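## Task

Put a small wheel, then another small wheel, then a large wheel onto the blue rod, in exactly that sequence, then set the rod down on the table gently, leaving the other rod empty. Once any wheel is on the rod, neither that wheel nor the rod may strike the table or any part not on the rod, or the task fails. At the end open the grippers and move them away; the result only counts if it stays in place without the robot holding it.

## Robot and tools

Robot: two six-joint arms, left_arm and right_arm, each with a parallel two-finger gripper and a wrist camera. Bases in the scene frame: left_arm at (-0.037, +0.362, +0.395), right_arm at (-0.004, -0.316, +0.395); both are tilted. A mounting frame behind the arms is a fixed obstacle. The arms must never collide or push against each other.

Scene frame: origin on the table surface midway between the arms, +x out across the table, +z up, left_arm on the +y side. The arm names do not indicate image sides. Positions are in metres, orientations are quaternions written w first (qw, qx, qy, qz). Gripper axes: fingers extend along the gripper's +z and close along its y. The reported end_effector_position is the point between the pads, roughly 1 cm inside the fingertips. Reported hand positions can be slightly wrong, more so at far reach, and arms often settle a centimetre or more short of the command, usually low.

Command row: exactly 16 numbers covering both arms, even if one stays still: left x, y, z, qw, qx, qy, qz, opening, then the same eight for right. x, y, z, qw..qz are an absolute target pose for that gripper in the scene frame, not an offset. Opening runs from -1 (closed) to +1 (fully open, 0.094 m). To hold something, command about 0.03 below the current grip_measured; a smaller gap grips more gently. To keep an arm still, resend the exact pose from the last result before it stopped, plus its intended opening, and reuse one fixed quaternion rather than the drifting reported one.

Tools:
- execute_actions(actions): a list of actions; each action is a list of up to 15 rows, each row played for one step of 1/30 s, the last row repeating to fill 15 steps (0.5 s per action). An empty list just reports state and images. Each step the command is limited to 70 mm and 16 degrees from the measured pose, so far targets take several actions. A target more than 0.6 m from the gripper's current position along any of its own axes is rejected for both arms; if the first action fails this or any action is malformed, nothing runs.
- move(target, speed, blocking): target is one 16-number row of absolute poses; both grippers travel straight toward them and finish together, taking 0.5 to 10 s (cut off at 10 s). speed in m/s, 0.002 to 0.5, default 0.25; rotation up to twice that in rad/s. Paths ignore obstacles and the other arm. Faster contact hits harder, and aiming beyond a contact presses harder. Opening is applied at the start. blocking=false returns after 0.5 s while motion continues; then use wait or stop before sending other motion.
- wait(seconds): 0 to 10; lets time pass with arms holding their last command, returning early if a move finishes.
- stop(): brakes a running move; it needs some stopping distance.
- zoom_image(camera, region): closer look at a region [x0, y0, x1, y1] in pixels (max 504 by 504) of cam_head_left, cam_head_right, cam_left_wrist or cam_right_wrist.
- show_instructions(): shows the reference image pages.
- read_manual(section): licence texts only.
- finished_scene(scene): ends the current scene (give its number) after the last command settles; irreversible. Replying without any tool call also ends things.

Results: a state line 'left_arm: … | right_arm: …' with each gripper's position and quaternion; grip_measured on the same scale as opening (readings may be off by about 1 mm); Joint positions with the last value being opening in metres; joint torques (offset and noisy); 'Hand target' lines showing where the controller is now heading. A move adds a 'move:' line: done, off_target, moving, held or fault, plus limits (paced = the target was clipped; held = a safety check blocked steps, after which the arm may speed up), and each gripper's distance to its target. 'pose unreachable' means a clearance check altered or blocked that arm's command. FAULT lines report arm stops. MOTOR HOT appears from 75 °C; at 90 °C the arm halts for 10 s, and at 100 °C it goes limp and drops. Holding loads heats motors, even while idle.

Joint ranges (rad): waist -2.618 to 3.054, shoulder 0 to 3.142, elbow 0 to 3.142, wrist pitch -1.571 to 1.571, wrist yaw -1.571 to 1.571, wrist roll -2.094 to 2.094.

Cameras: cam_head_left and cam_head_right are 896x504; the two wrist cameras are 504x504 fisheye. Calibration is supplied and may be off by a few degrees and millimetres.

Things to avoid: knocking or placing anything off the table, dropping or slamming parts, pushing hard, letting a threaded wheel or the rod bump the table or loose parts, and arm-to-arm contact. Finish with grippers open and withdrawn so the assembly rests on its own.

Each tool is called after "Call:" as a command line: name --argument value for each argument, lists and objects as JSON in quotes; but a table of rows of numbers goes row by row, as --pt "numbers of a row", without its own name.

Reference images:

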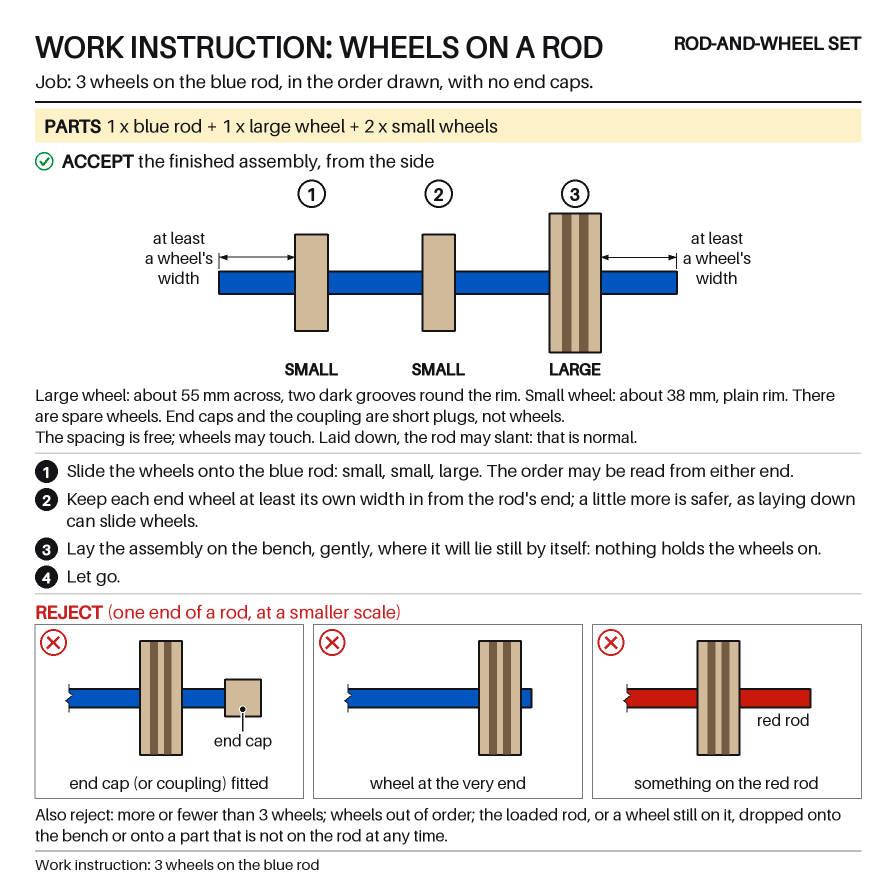

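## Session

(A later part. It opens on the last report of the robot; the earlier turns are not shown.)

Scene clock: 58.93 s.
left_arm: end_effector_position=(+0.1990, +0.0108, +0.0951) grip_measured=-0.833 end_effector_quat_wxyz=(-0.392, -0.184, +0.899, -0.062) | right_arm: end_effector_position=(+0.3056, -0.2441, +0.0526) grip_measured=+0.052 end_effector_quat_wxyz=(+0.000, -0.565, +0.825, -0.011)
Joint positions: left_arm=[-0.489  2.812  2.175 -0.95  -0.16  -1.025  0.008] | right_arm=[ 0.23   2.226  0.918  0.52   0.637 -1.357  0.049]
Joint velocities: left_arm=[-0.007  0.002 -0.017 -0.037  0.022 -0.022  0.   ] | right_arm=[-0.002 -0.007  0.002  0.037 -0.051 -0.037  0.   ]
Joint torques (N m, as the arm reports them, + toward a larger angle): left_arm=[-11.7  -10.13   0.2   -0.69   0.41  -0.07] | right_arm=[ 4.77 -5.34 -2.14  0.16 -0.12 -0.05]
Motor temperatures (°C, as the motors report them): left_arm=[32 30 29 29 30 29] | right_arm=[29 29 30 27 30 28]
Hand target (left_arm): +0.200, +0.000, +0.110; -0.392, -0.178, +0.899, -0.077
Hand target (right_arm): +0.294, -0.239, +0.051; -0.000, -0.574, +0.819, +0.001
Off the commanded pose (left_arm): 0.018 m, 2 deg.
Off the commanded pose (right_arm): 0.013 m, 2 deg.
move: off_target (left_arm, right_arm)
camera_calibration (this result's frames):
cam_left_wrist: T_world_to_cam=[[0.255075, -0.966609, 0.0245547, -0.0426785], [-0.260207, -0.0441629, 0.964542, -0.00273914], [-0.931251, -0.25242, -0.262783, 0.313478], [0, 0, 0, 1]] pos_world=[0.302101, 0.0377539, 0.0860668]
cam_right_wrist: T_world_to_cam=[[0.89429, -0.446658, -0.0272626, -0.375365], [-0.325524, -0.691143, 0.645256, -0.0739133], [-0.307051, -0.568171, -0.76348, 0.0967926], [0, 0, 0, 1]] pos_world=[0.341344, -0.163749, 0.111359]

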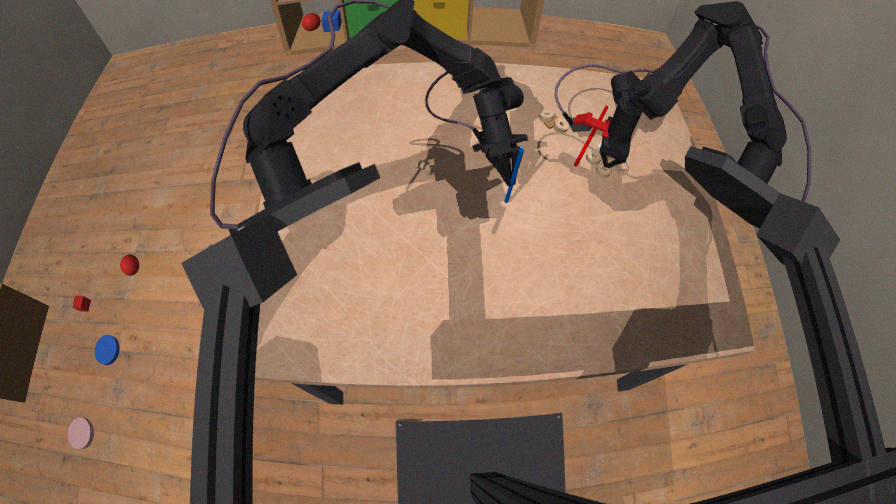

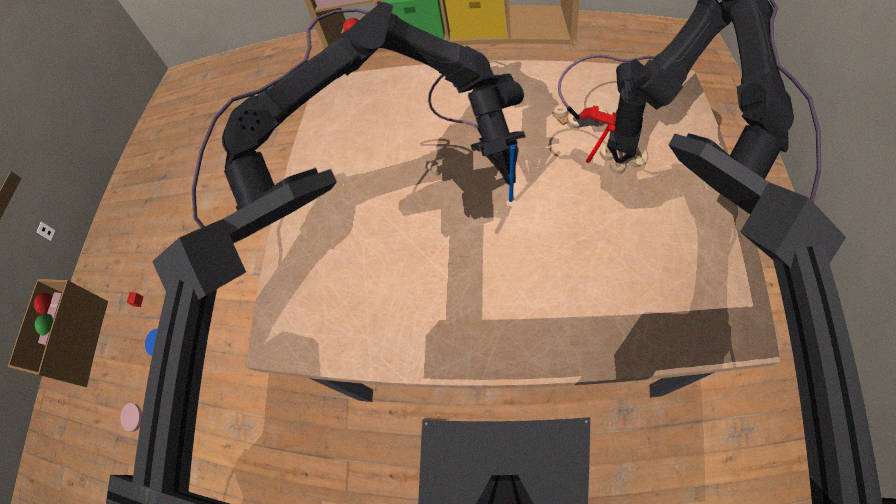

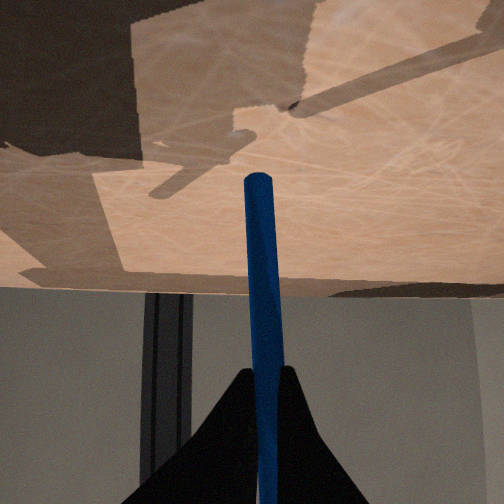

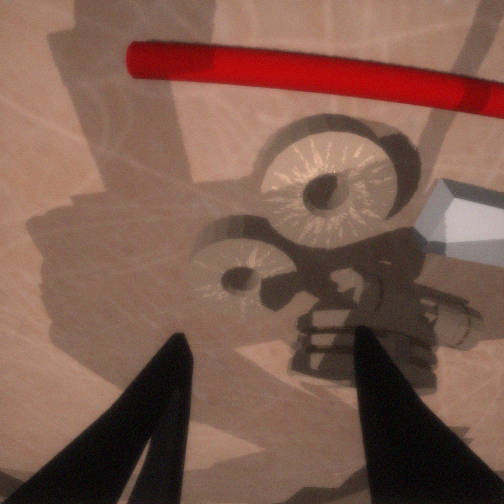

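Call:
move --target '[0.20,0.0,0.11,-0.392,-0.178,0.90,-0.077,-0.87, 0.286,-0.242,0.032,0,-0.574,0.819,0,0.05]' --speed 0.05

Scene clock: 60.03 s.
left_arm: end_effector_position=(+0.1988, +0.0093, +0.0963) grip_measured=-0.833 end_effector_quat_wxyz=(-0.391, -0.183, +0.900, -0.064) | right_arm: end_effector_position=(+0.2889, -0.2473, +0.0342) grip_measured=+0.052 end_effector_quat_wxyz=(-0.006, -0.571, +0.821, -0.006)
Joint positions: left_arm=[-0.492  2.812  2.175 -0.949 -0.159 -1.026  0.008] | right_arm=[ 0.187  2.289  0.918  0.586  0.608 -1.396  0.049]
Joint velocities: left_arm=[-0.017  0.002  0.002  0.022 -0.051  0.007  0.001] | right_arm=[-0.017 -0.002 -0.002 -0.051  0.022  0.007  0.001]
Joint torques (N m, as the arm reports them, + toward a larger angle): left_arm=[-11.5  -10.19   0.15  -0.67   0.42  -0.05] | right_arm=[ 4.57 -5.15 -1.12  0.11 -0.15 -0.1 ]
Motor temperatures (°C, as the motors report them): left_arm=[32 30 29 29 30 29] | right_arm=[29 29 30 27 30 28]
Hand target (left_arm): +0.200, +0.000, +0.110; -0.392, -0.178, +0.899, -0.077
Hand target (right_arm): +0.286, -0.242, +0.033; +0.000, -0.574, +0.819, +0.000
Off the commanded pose (left_arm): 0.017 m, 2 deg.
Off the commanded pose (right_arm): 0.006 m, 1 deg.
move: off_target (left_arm)
camera_calibration (this result's frames):
cam_left_wrist: T_world_to_cam=[[0.254423, -0.966694, 0.0277853, -0.0442797], [-0.261653, -0.0411481, 0.964284, -0.00366826], [-0.931025, -0.252606, -0.263408, 0.313247], [0, 0, 0, 1]] pos_world=[0.301946, 0.036172, 0.0872791]
cam_right_wrist: T_world_to_cam=[[0.899343, -0.435213, -0.042078, -0.360542], [-0.306488, -0.69611, 0.649227, -0.076593], [-0.311843, -0.570982, -0.75943, 0.0763761], [0, 0, 0, 1]] pos_world=[0.324594, -0.166621, 0.0925576]

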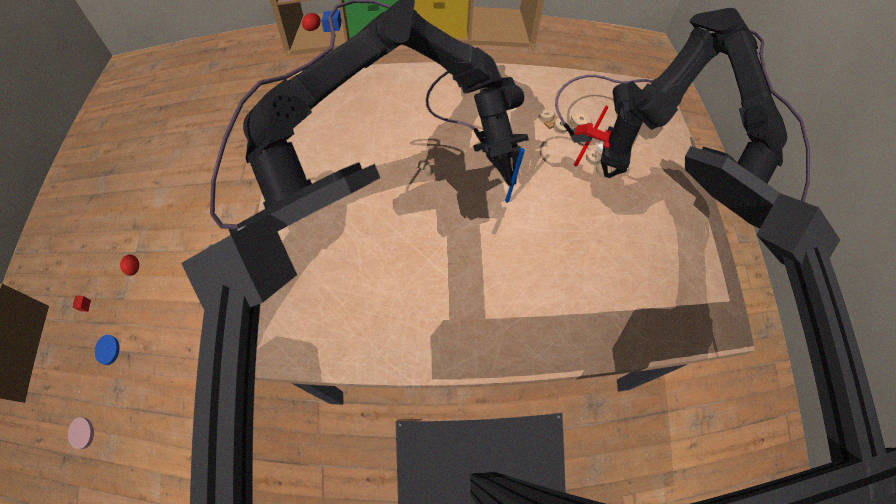

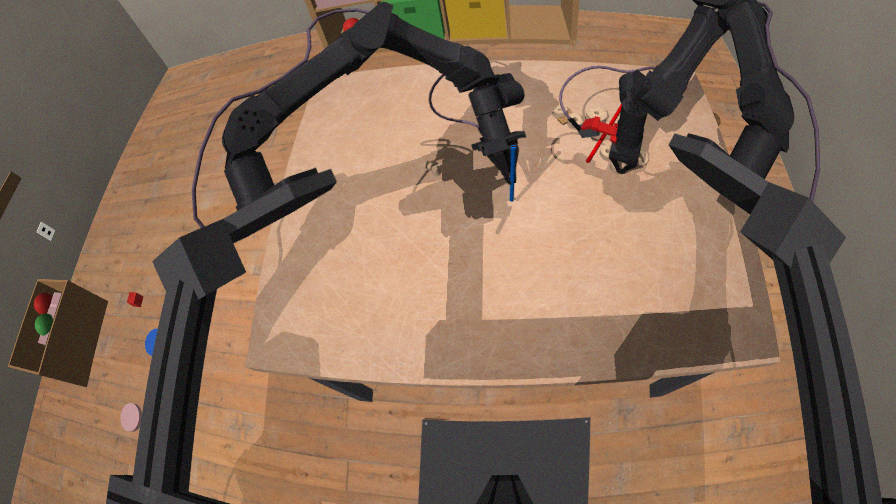

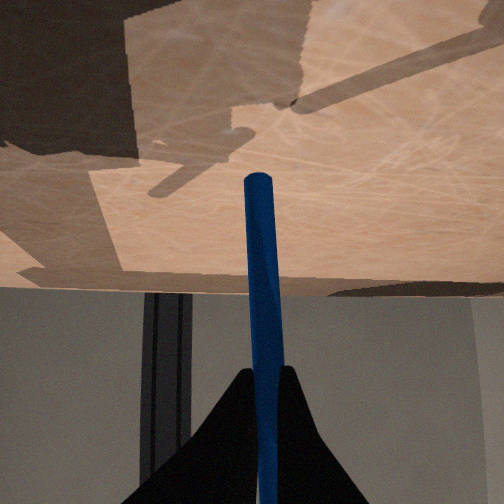

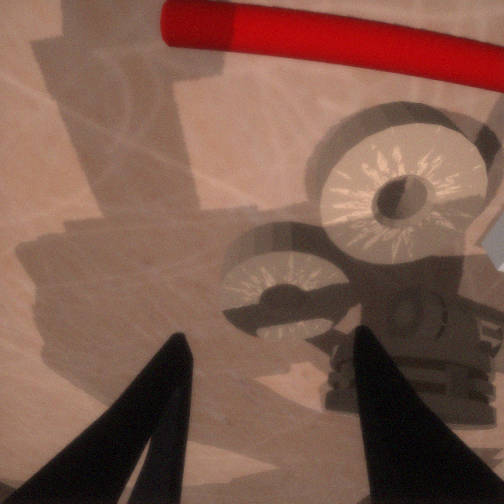

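Call:
move --target '[0.20,0.0,0.11,-0.392,-0.178,0.90,-0.077,-0.87, 0.291,-0.240,0.009,0,-0.574,0.819,0,0.0]' --speed 0.04

Call:
execute_actions --actions '[[[0.20,0.0,0.11,-0.392,-0.178,0.90,-0.077,-0.87, 0.291,-0.240,0.009,0,-0.574,0.819,0,-0.23]],[[0.20,0.0,0.11,-0.392,-0.178,0.90,-0.077,-0.87, 0.291,-0.240,0.009,0,-0.574,0.819,0,-0.23]]]'

Scene clock: 61.17 s.
left_arm: end_effector_position=(+0.1989, +0.0096, +0.0959) grip_measured=-0.833 end_effector_quat_wxyz=(-0.392, -0.183, +0.900, -0.063) | right_arm: end_effector_position=(+0.2879, -0.2446, +0.0134) grip_measured=+0.002 end_effector_quat_wxyz=(-0.009, -0.574, +0.819, -0.003)
Joint positions: left_arm=[-0.491  2.812  2.175 -0.949 -0.159 -1.026  0.008] | right_arm=[ 0.161  2.361  0.988  0.59   0.59  -1.419  0.047]
Joint velocities: left_arm=[-0.012  0.002  0.002 -0.037  0.051 -0.066  0.   ] | right_arm=[-0.002 -0.002 -0.012 -0.051 -0.051 -0.051 -0.001]
Joint torques (N m, as the arm reports them, + toward a larger angle): left_arm=[-11.55 -10.16   0.12  -0.67   0.41  -0.06] | right_arm=[ 4.88 -5.    0.5   0.05 -0.19 -0.04]
Motor temperatures (°C, as the motors report them): left_arm=[32 30 29 29 30 29] | right_arm=[29 29 30 27 30 28]
Hand target (left_arm): +0.200, +0.000, +0.110; -0.392, -0.178, +0.899, -0.077
Hand target (right_arm): +0.291, -0.240, +0.009; -0.000, -0.574, +0.819, -0.000
Off the commanded pose (left_arm): 0.017 m, 2 deg.
Off the commanded pose (right_arm): 0.007 m, 1 deg.
move: off_target (left_arm)
camera_calibration (this result's frames):
cam_left_wrist: T_world_to_cam=[[0.255238, -0.966499, 0.0270591, -0.0440437], [-0.260964, -0.0419155, 0.964438, -0.00343873], [-0.930995, -0.253223, -0.26292, 0.313276], [0, 0, 0, 1]] pos_world=[0.302003, 0.0366163, 0.0868749]
cam_right_wrist: T_world_to_cam=[[0.901927, -0.428932, -0.0504416, -0.358457], [-0.295894, -0.698774, 0.651277, -0.0652156], [-0.314601, -0.572479, -0.757162, 0.0621933], [0, 0, 0, 1]] pos_world=[0.323571, -0.16372, 0.0714827]

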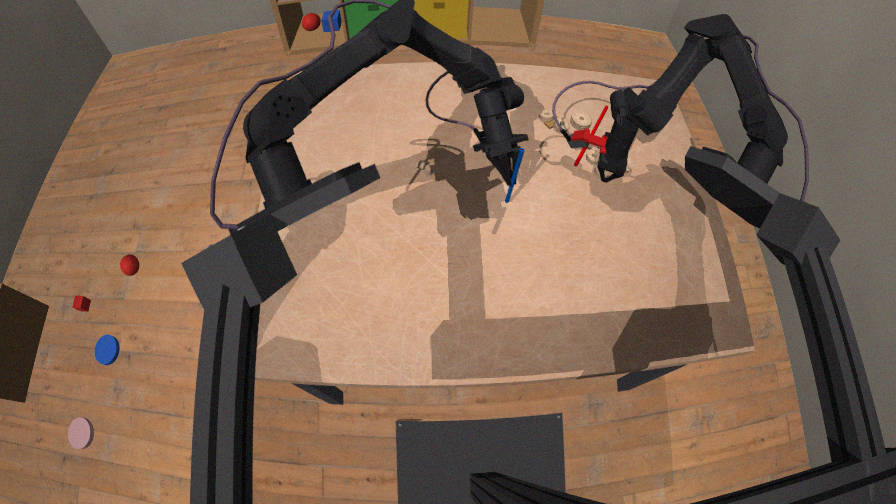

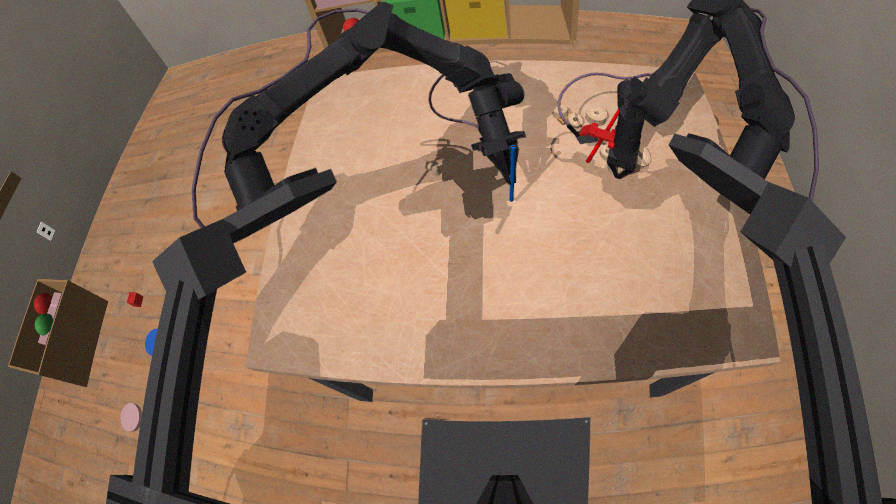

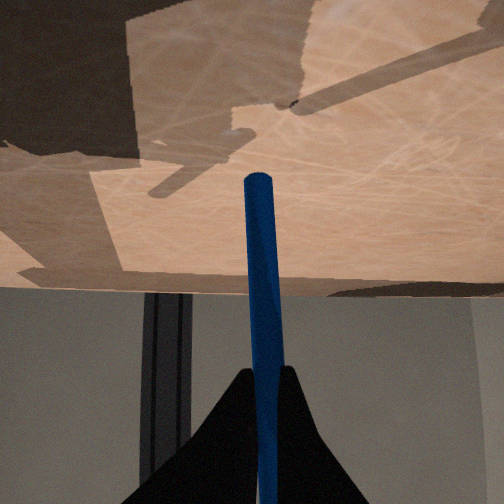

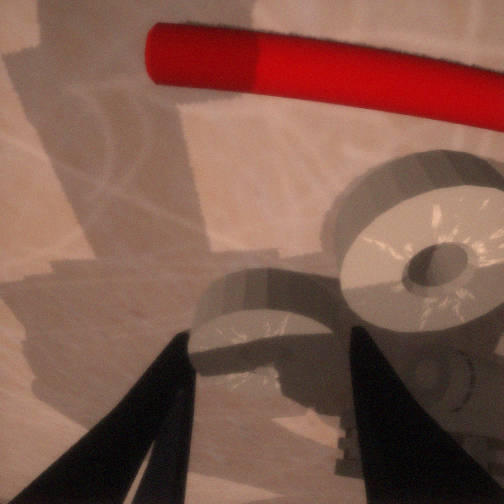

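Scene clock: 62.17 s.
left_arm: end_effector_position=(+0.1989, +0.0096, +0.0959) grip_measured=-0.833 end_effector_quat_wxyz=(-0.392, -0.183, +0.900, -0.063) | right_arm: end_effector_position=(+0.2884, -0.2443, +0.0134) grip_measured=-0.205 end_effector_quat_wxyz=(-0.008, -0.574, +0.819, -0.003)
Joint positions: left_arm=[-0.491  2.812  2.175 -0.949 -0.159 -1.026  0.008] | right_arm=[ 0.161  2.361  0.988  0.592  0.588 -1.422  0.037]
Joint velocities: left_arm=[-0.012 -0.012  0.002 -0.051 -0.022 -0.007  0.001] | right_arm=[-0.007 -0.012  0.007 -0.081  0.022  0.022 -0.   ]
Joint torques (N m, as the arm reports them, + toward a larger angle): left_arm=[-11.52 -10.2    0.14  -0.67   0.41  -0.05] | right_arm=[ 4.56 -5.08  0.27  0.12 -0.2  -0.01]
Motor temperatures (°C, as the motors report them): left_arm=[32 30 29 29 30 29] | right_arm=[29 29 30 27 30 28]
Hand target (left_arm): +0.200, +0.000, +0.110; -0.392, -0.178, +0.899, -0.077
Hand target (right_arm): +0.291, -0.240, +0.009; -0.000, -0.574, +0.819, -0.000
Off the commanded pose (left_arm): 0.017 m, 2 deg.
Off the commanded pose (right_arm): 0.007 m, 1 deg.
camera_calibration (this result's frames):
cam_left_wrist: T_world_to_cam=[[0.255238, -0.966499, 0.0270591, -0.0440437], [-0.260964, -0.0419155, 0.964438, -0.00343873], [-0.930995, -0.253223, -0.26292, 0.313276], [0, 0, 0, 1]] pos_world=[0.302003, 0.0366163, 0.0868749]
cam_right_wrist: T_world_to_cam=[[0.902557, -0.427719, -0.0494813, -0.35866], [-0.296321, -0.700405, 0.649328, -0.0650913], [-0.312387, -0.571393, -0.758897, 0.0621717], [0, 0, 0, 1]] pos_world=[0.323845, -0.163471, 0.0717006]

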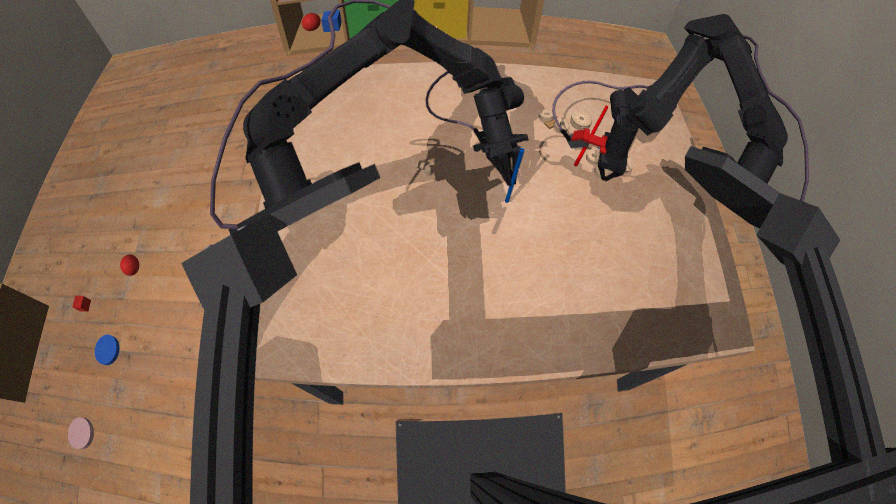

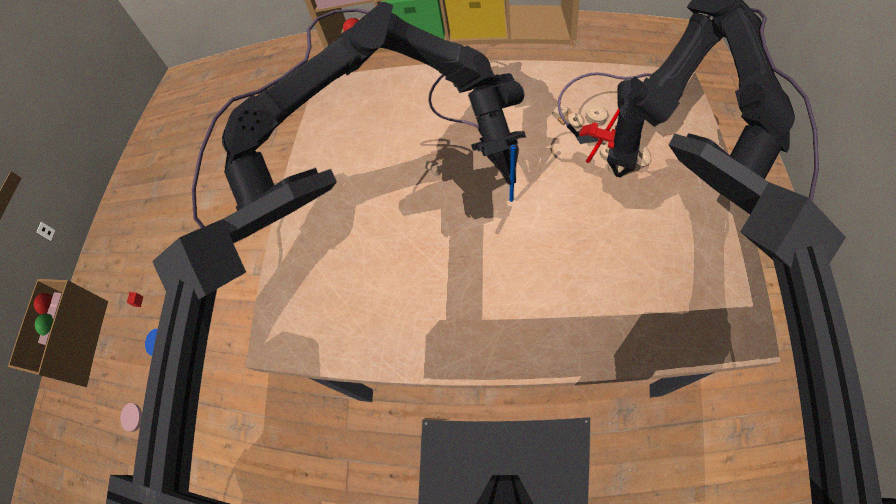

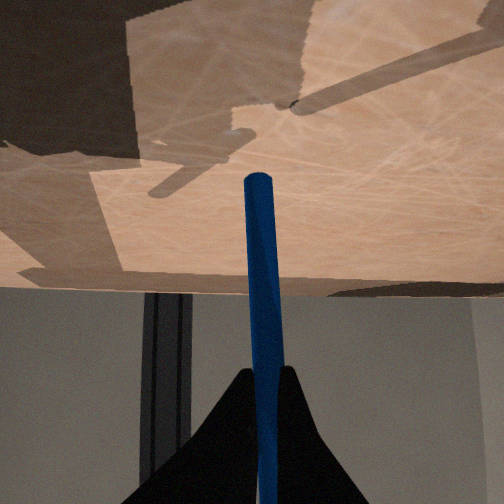

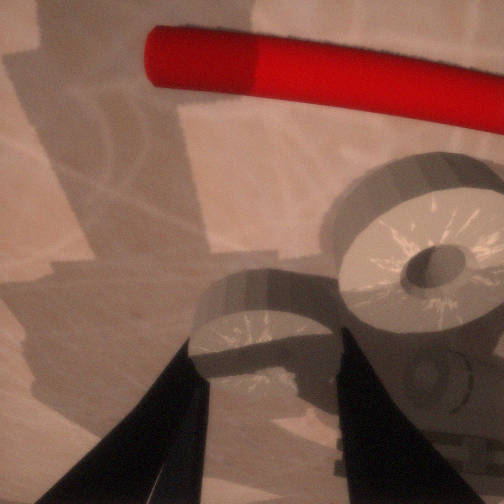

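Call:
move --target '[0.20,0.0,0.11,-0.392,-0.178,0.90,-0.077,-0.87, 0.28,-0.22,0.10,0,-0.574,0.819,0,-0.24]' --speed 0.15

Call:
move --target '[0.20,0.0,0.11,-0.392,-0.178,0.90,-0.077,-0.87, 0.20,0.005,0.26,0,-0.574,0.819,0,-0.24]' --speed 0.25

Scene clock: 63.60 s.
left_arm: end_effector_position=(+0.1988, +0.0094, +0.0962) grip_measured=-0.833 end_effector_quat_wxyz=(-0.391, -0.183, +0.900, -0.064) | right_arm: end_effector_position=(+0.2841, -0.2241, +0.0929) grip_measured=-0.205 end_effector_quat_wxyz=(+0.002, -0.568, +0.823, -0.006)
Joint positions: left_arm=[-0.492  2.812  2.175 -0.949 -0.159 -1.026  0.008] | right_arm=[ 0.342  2.155  0.792  0.505  0.704 -1.256  0.037]
Joint velocities: left_arm=[-0.002 -0.002 -0.007 -0.022 -0.051  0.007 -0.001] | right_arm=[ 0.002 -0.022 -0.012 -0.051 -0.081  0.007  0.   ]
Joint torques (N m, as the arm reports them, + toward a larger angle): left_arm=[-11.48 -10.21   0.14  -0.68   0.41  -0.05] | right_arm=[ 5.91 -6.6  -2.08 -0.25  0.03  0.11]
Motor temperatures (°C, as the motors report them): left_arm=[32 30 29 29 30 29] | right_arm=[29 29 30 27 30 28]
Hand target (left_arm): +0.200, +0.000, +0.110; -0.392, -0.178, +0.899, -0.077
Hand target (right_arm): +0.280, -0.222, +0.099; +0.000, -0.575, +0.818, -0.001
Off the commanded pose (left_arm): 0.017 m, 2 deg.
Off the commanded pose (right_arm): 0.009 m, 1 deg.
move: off_target (left_arm)
camera_calibration (this result's frames):
cam_left_wrist: T_world_to_cam=[[0.254798, -0.966599, 0.0276608, -0.0442615], [-0.261261, -0.0412715, 0.964386, -0.00366207], [-0.931032, -0.25295, -0.26305, 0.313227], [0, 0, 0, 1]] pos_world=[0.301945, 0.0362966, 0.0871504]
cam_right_wrist: T_world_to_cam=[[0.89717, -0.440361, -0.0341888, -0.344917], [-0.318839, -0.699261, 0.639825, -0.0963785], [-0.305661, -0.563131, -0.76776, 0.133444], [0, 0, 0, 1]] pos_world=[0.319508, -0.144135, 0.152326]

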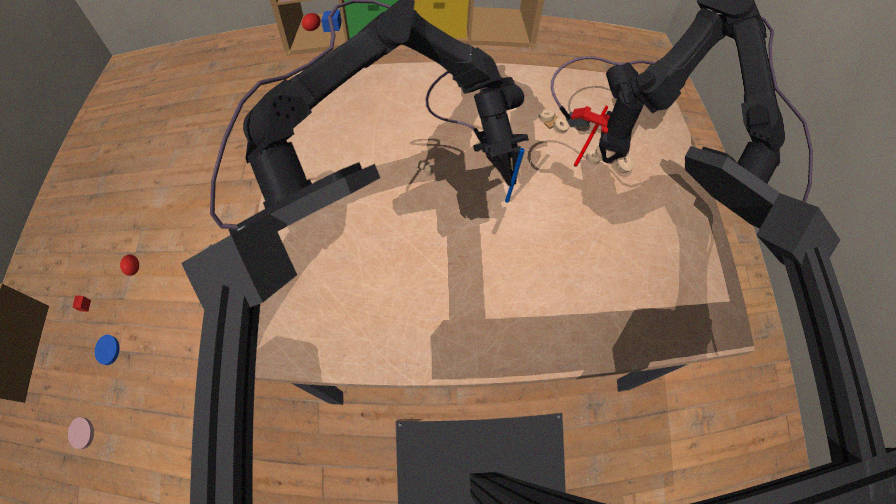

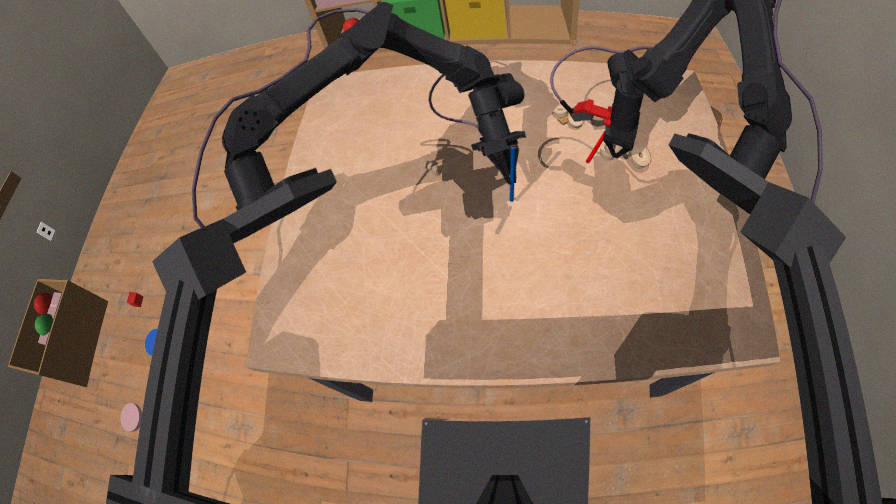

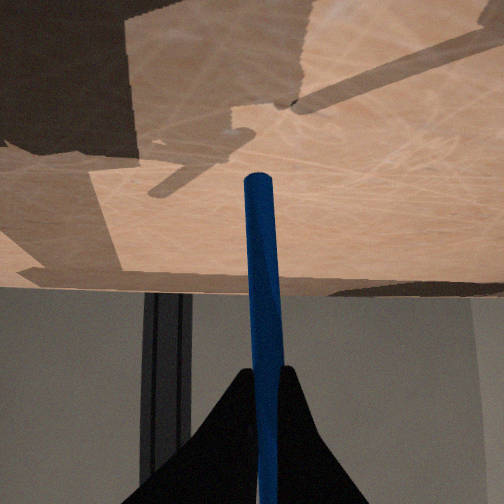

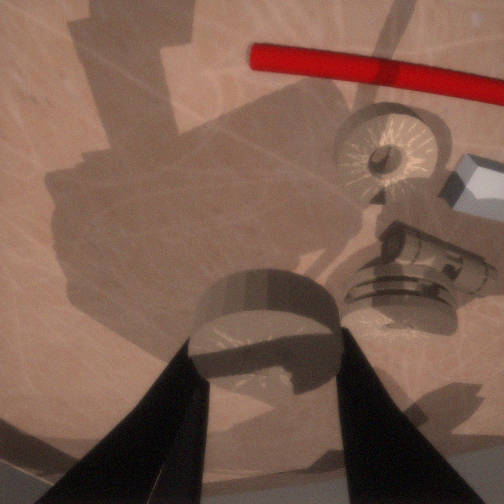

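Scene clock: 65.67 s.
left_arm: end_effector_position=(+0.1989, +0.0097, +0.0959) grip_measured=-0.833 end_effector_quat_wxyz=(-0.391, -0.183, +0.900, -0.063) | right_arm: end_effector_position=(+0.2019, -0.0053, +0.2546) grip_measured=-0.205 end_effector_quat_wxyz=(+0.002, -0.572, +0.820, -0.008)
Joint positions: left_arm=[-0.491  2.812  2.175 -0.949 -0.159 -1.026  0.008] | right_arm=[ 1.144  2.57   1.387 -0.593  0.946 -0.085  0.037]
Joint velocities: left_arm=[-0.012  0.002  0.002  0.081  0.007  0.037 -0.001] | right_arm=[ 0.002 -0.012  0.012 -0.007 -0.007 -0.007 -0.   ]
Joint torques (N m, as the arm reports them, + toward a larger angle): left_arm=[-11.55 -10.21   0.1   -0.67   0.42  -0.06] | right_arm=[ 8.69 -5.33  5.3  -0.31 -0.09  0.04]
Motor temperatures (°C, as the motors report them): left_arm=[32 30 29 29 30 29] | right_arm=[29 29 30 27 30 28]
Hand target (left_arm): +0.200, +0.000, +0.110; -0.392, -0.178, +0.899, -0.077
Hand target (right_arm): +0.199, +0.000, +0.258; +0.002, -0.575, +0.818, -0.004
Off the commanded pose (left_arm): 0.017 m, 2 deg.
Off the commanded pose (right_arm): 0.012 m, 1 deg.
move: off_target (left_arm, right_arm)
camera_calibration (this result's frames):
cam_left_wrist: T_world_to_cam=[[0.255083, -0.966545, 0.0268826, -0.0439531], [-0.261208, -0.0421142, 0.964363, -0.00333324], [-0.930969, -0.253015, -0.263212, 0.31332], [0, 0, 0, 1]] pos_world=[0.302032, 0.0366516, 0.0868657]
cam_right_wrist: T_world_to_cam=[[0.901073, -0.432619, -0.0301224, -0.171098], [-0.314499, -0.699715, 0.641475, -0.0742648], [-0.298591, -0.568542, -0.766553, 0.353938], [0, 0, 0, 1]] pos_world=[0.236499, 0.0752443, 0.313797]

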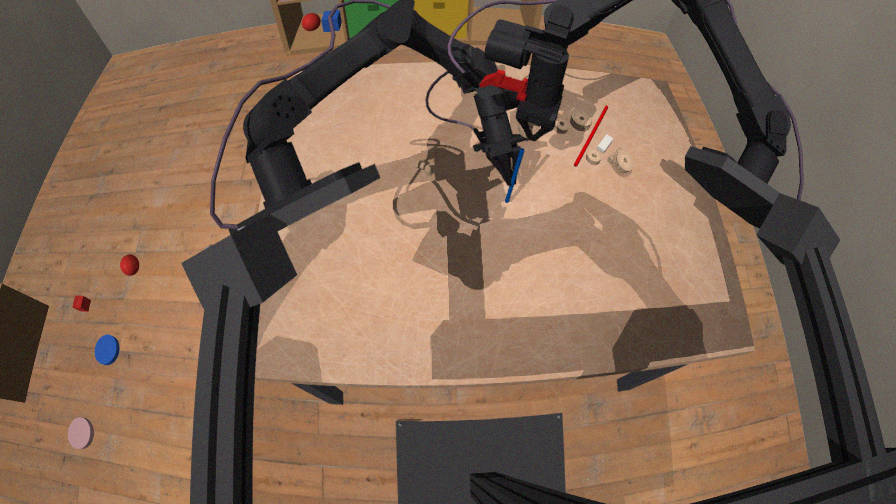

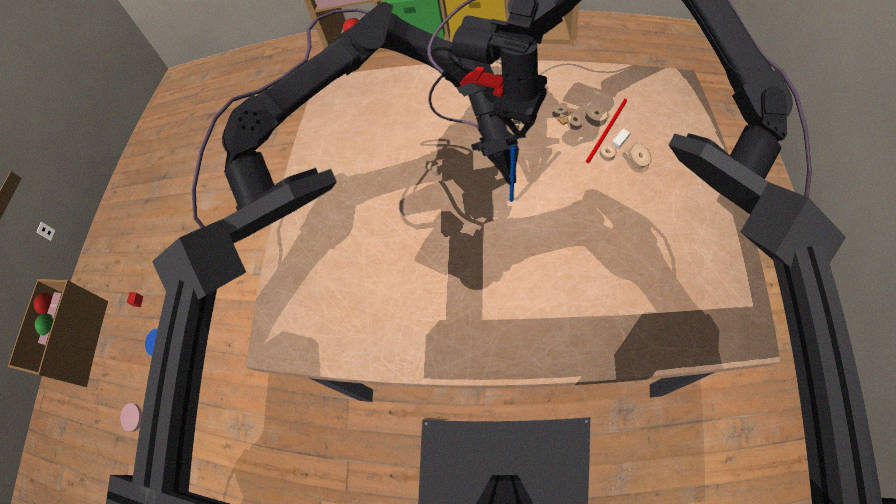

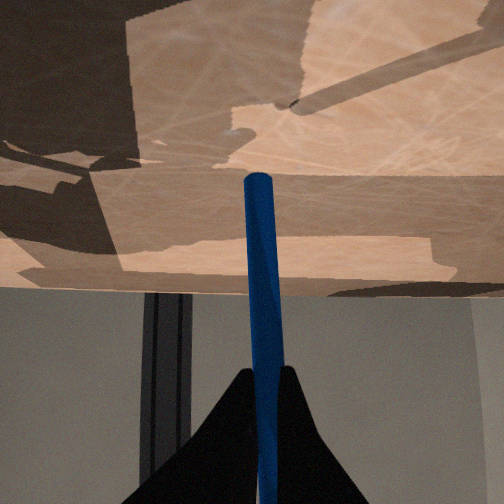

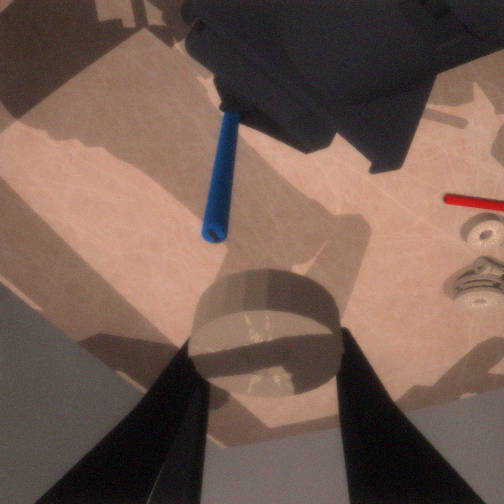

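Call:
move --target '[0.20,0.0,0.11,-0.392,-0.178,0.90,-0.077,-0.87, 0.187,0.019,0.242,0,-0.574,0.819,0,-0.24]' --speed 0.05

Call:
zoom_image --camera "cam_head_right" --region '[440, 60, 600, 220]'

Call:
zoom_image --camera "cam_head_left" --region '[440, 60, 600, 220]'

Scene clock: 67.00 s.
left_arm: end_effector_position=(+0.1988, +0.0094, +0.0962) grip_measured=-0.833 end_effector_quat_wxyz=(-0.391, -0.183, +0.900, -0.064) | right_arm: end_effector_position=(+0.1868, +0.0069, +0.2380) grip_measured=-0.205 end_effector_quat_wxyz=(-0.010, -0.578, +0.816, -0.010)
Joint positions: left_arm=[-0.492  2.812  2.175 -0.949 -0.159 -1.026  0.008] | right_arm=[ 1.136  2.661  1.446 -0.589  0.938 -0.083  0.037]
Joint velocities: left_arm=[ 0.002 -0.007 -0.002 -0.007  0.051 -0.066  0.   ] | right_arm=[ 0.007 -0.012  0.007 -0.066  0.051 -0.081  0.   ]
Joint torques (N m, as the arm reports them, + toward a larger angle): left_arm=[-11.53 -10.2    0.17  -0.68   0.43  -0.05] | right_arm=[ 9.23 -5.65  5.04  0.   -0.1   0.02]
Motor temperatures (°C, as the motors report them): left_arm=[32 30 29 29 30 29] | right_arm=[29 29 30 27 30 28]
Hand target (left_arm): +0.200, +0.000, +0.110; -0.392, -0.178, +0.899, -0.077
Hand target (right_arm): +0.187, +0.019, +0.242; +0.000, -0.574, +0.819, +0.000
Off the commanded pose (left_arm): 0.017 m, 2 deg.
Off the commanded pose (right_arm): 0.013 m, 2 deg.
move: off_target (left_arm, right_arm)
camera_calibration (this result's frames):
cam_left_wrist: T_world_to_cam=[[0.254798, -0.966599, 0.0276608, -0.0442615], [-0.261261, -0.0412715, 0.964386, -0.00366207], [-0.931032, -0.25295, -0.26305, 0.313227], [0, 0, 0, 1]] pos_world=[0.301945, 0.0362966, 0.0871504]
cam_right_wrist: T_world_to_cam=[[0.906793, -0.419651, -0.0402555, -0.151426], [-0.291859, -0.693811, 0.658366, -0.0681939], [-0.304213, -0.585252, -0.751621, 0.341234], [0, 0, 0, 1]] pos_world=[0.221217, 0.0888481, 0.295279]

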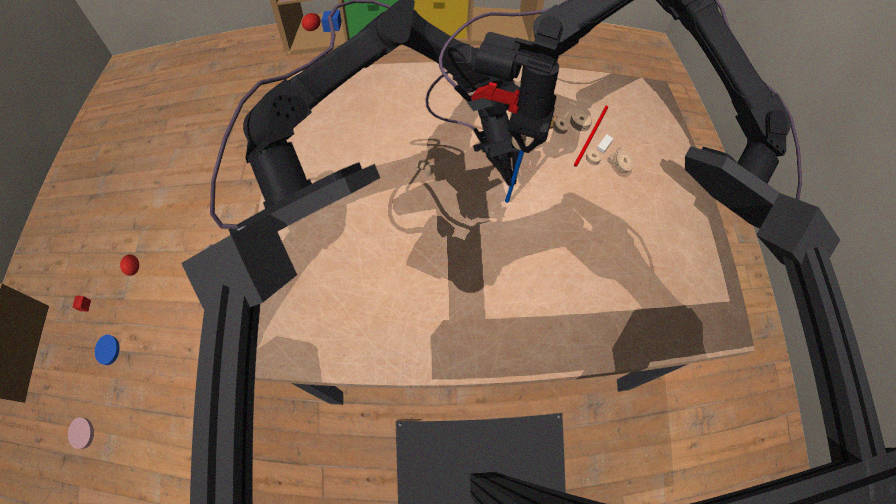

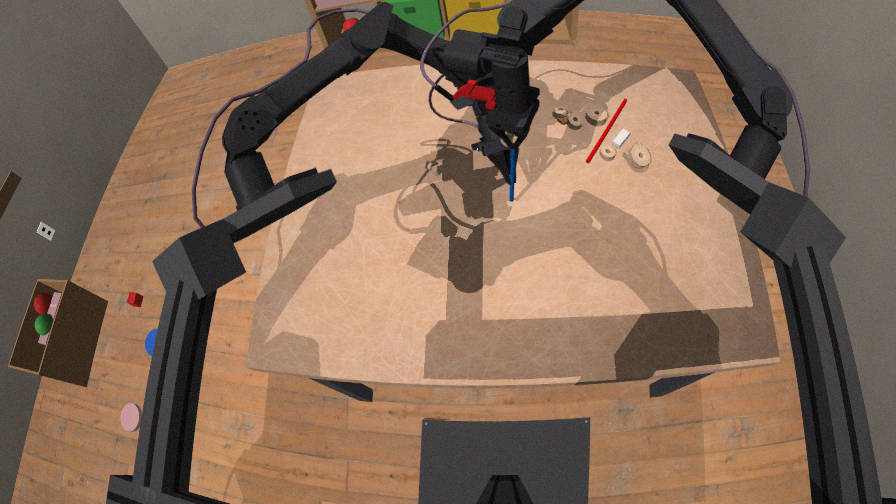

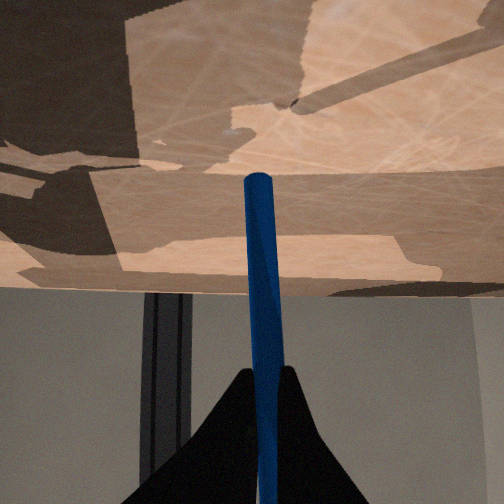

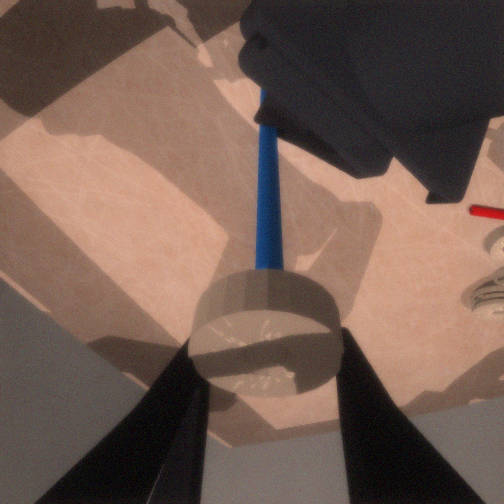

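Region (440, 60, 600, 220) of cam_head_right's 896x504 image, scaled by 3.150, with more detail than that image has.

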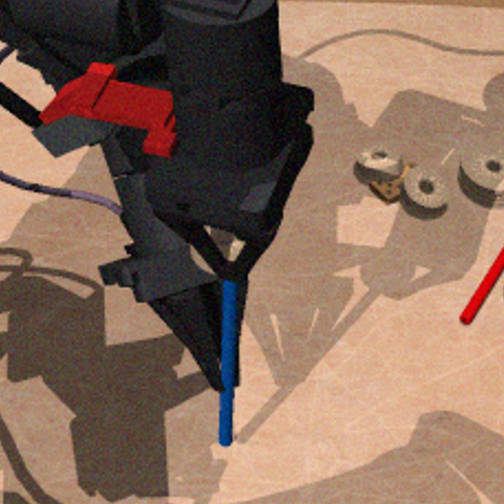

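Region (440, 60, 600, 220) of cam_head_left's 896x504 image, scaled by 3.150, with more detail than that image has.

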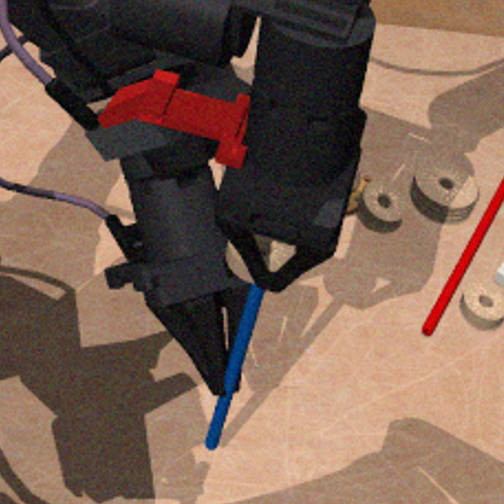

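Call:
move --target '[0.20,0.0,0.11,-0.392,-0.178,0.90,-0.077,-0.87, 0.188,0.021,0.195,0,-0.574,0.819,0,-0.24]' --speed 0.03

Scene clock: 68.93 s.
left_arm: end_effector_position=(+0.2005, +0.0135, +0.0917) grip_measured=-0.833 end_effector_quat_wxyz=(-0.389, -0.187, +0.900, -0.060) | right_arm: end_effector_position=(+0.1885, +0.0109, +0.1940) grip_measured=-0.205 end_effector_quat_wxyz=(-0.015, -0.578, +0.816, -0.006)
Joint positions: left_arm=[-0.481  2.812  2.175 -0.946 -0.166 -1.026  0.008] | right_arm=[ 1.04   2.726  1.446 -0.403  0.944 -0.237  0.037]
Joint velocities: left_arm=[-0.007 -0.002 -0.017 -0.037 -0.051 -0.007 -0.   ] | right_arm=[-0.007 -0.002  0.007  0.037 -0.022 -0.081 -0.001]
Joint torques (N m, as the arm reports them, + toward a larger angle): left_arm=[-12.26 -10.22   0.06  -0.72   0.46  -0.05] | right_arm=[ 9.09 -5.6   3.05  0.24 -0.07 -0.05]
Motor temperatures (°C, as the motors report them): left_arm=[33 30 29 29 30 29] | right_arm=[30 29 30 27 30 28]
Hand target (left_arm): +0.200, +0.001, +0.110; -0.392, -0.178, +0.899, -0.076
Hand target (right_arm): +0.188, +0.021, +0.196; -0.001, -0.574, +0.819, +0.000
Off the commanded pose (left_arm): 0.023 m, 2 deg.
Off the commanded pose (right_arm): 0.010 m, 2 deg.
move: off_target (left_arm)
camera_calibration (this result's frames):
cam_left_wrist: T_world_to_cam=[[0.259467, -0.965598, 0.0172398, -0.040543], [-0.263015, -0.053476, 0.963309, 0.00189105], [-0.929247, -0.254481, -0.267842, 0.314818], [0, 0, 0, 1]] pos_world=[0.30356, 0.0410679, 0.0831986]
cam_right_wrist: T_world_to_cam=[[0.9066, -0.418915, -0.0508554, -0.150977], [-0.283841, -0.694535, 0.661101, -0.0379783], [-0.312266, -0.58492, -0.748571, 0.311914], [0, 0, 0, 1]] pos_world=[0.223496, 0.0928211, 0.25092]

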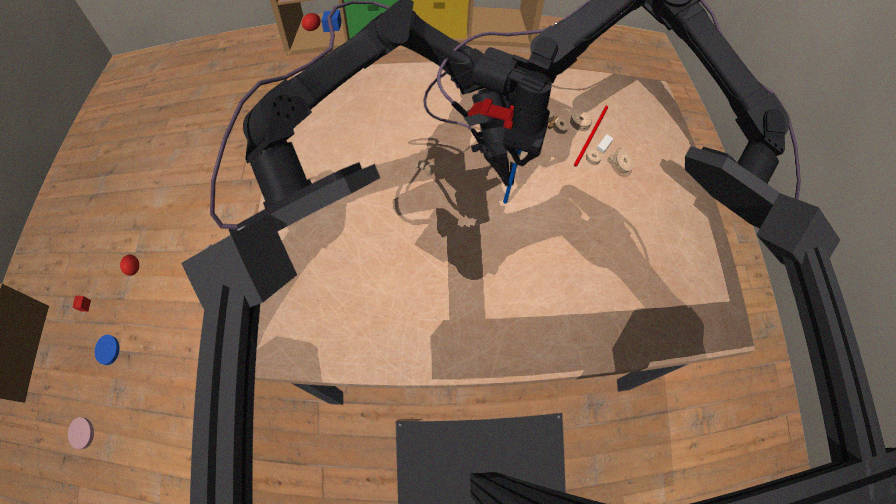

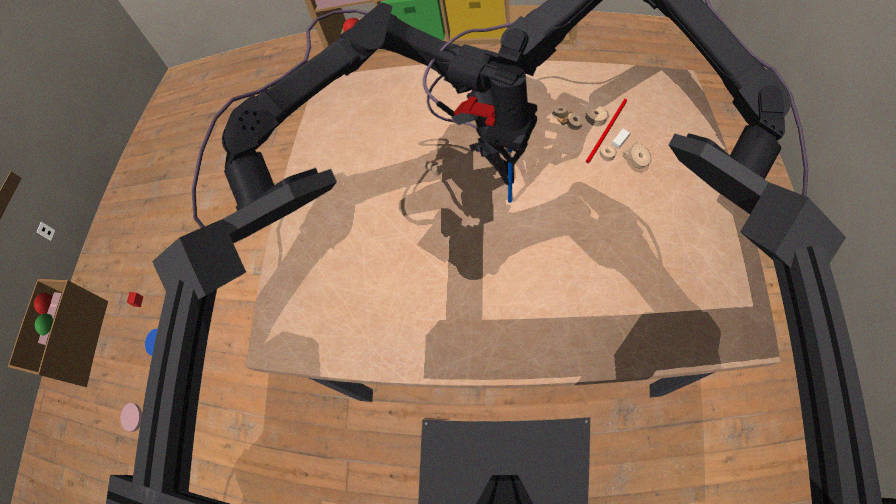

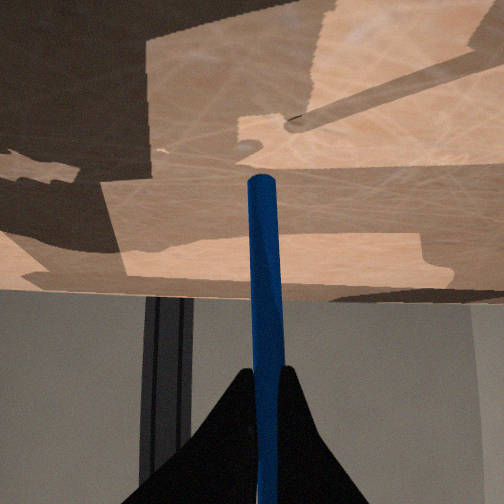

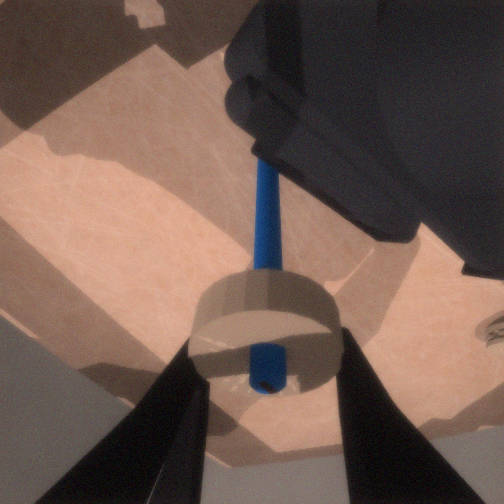

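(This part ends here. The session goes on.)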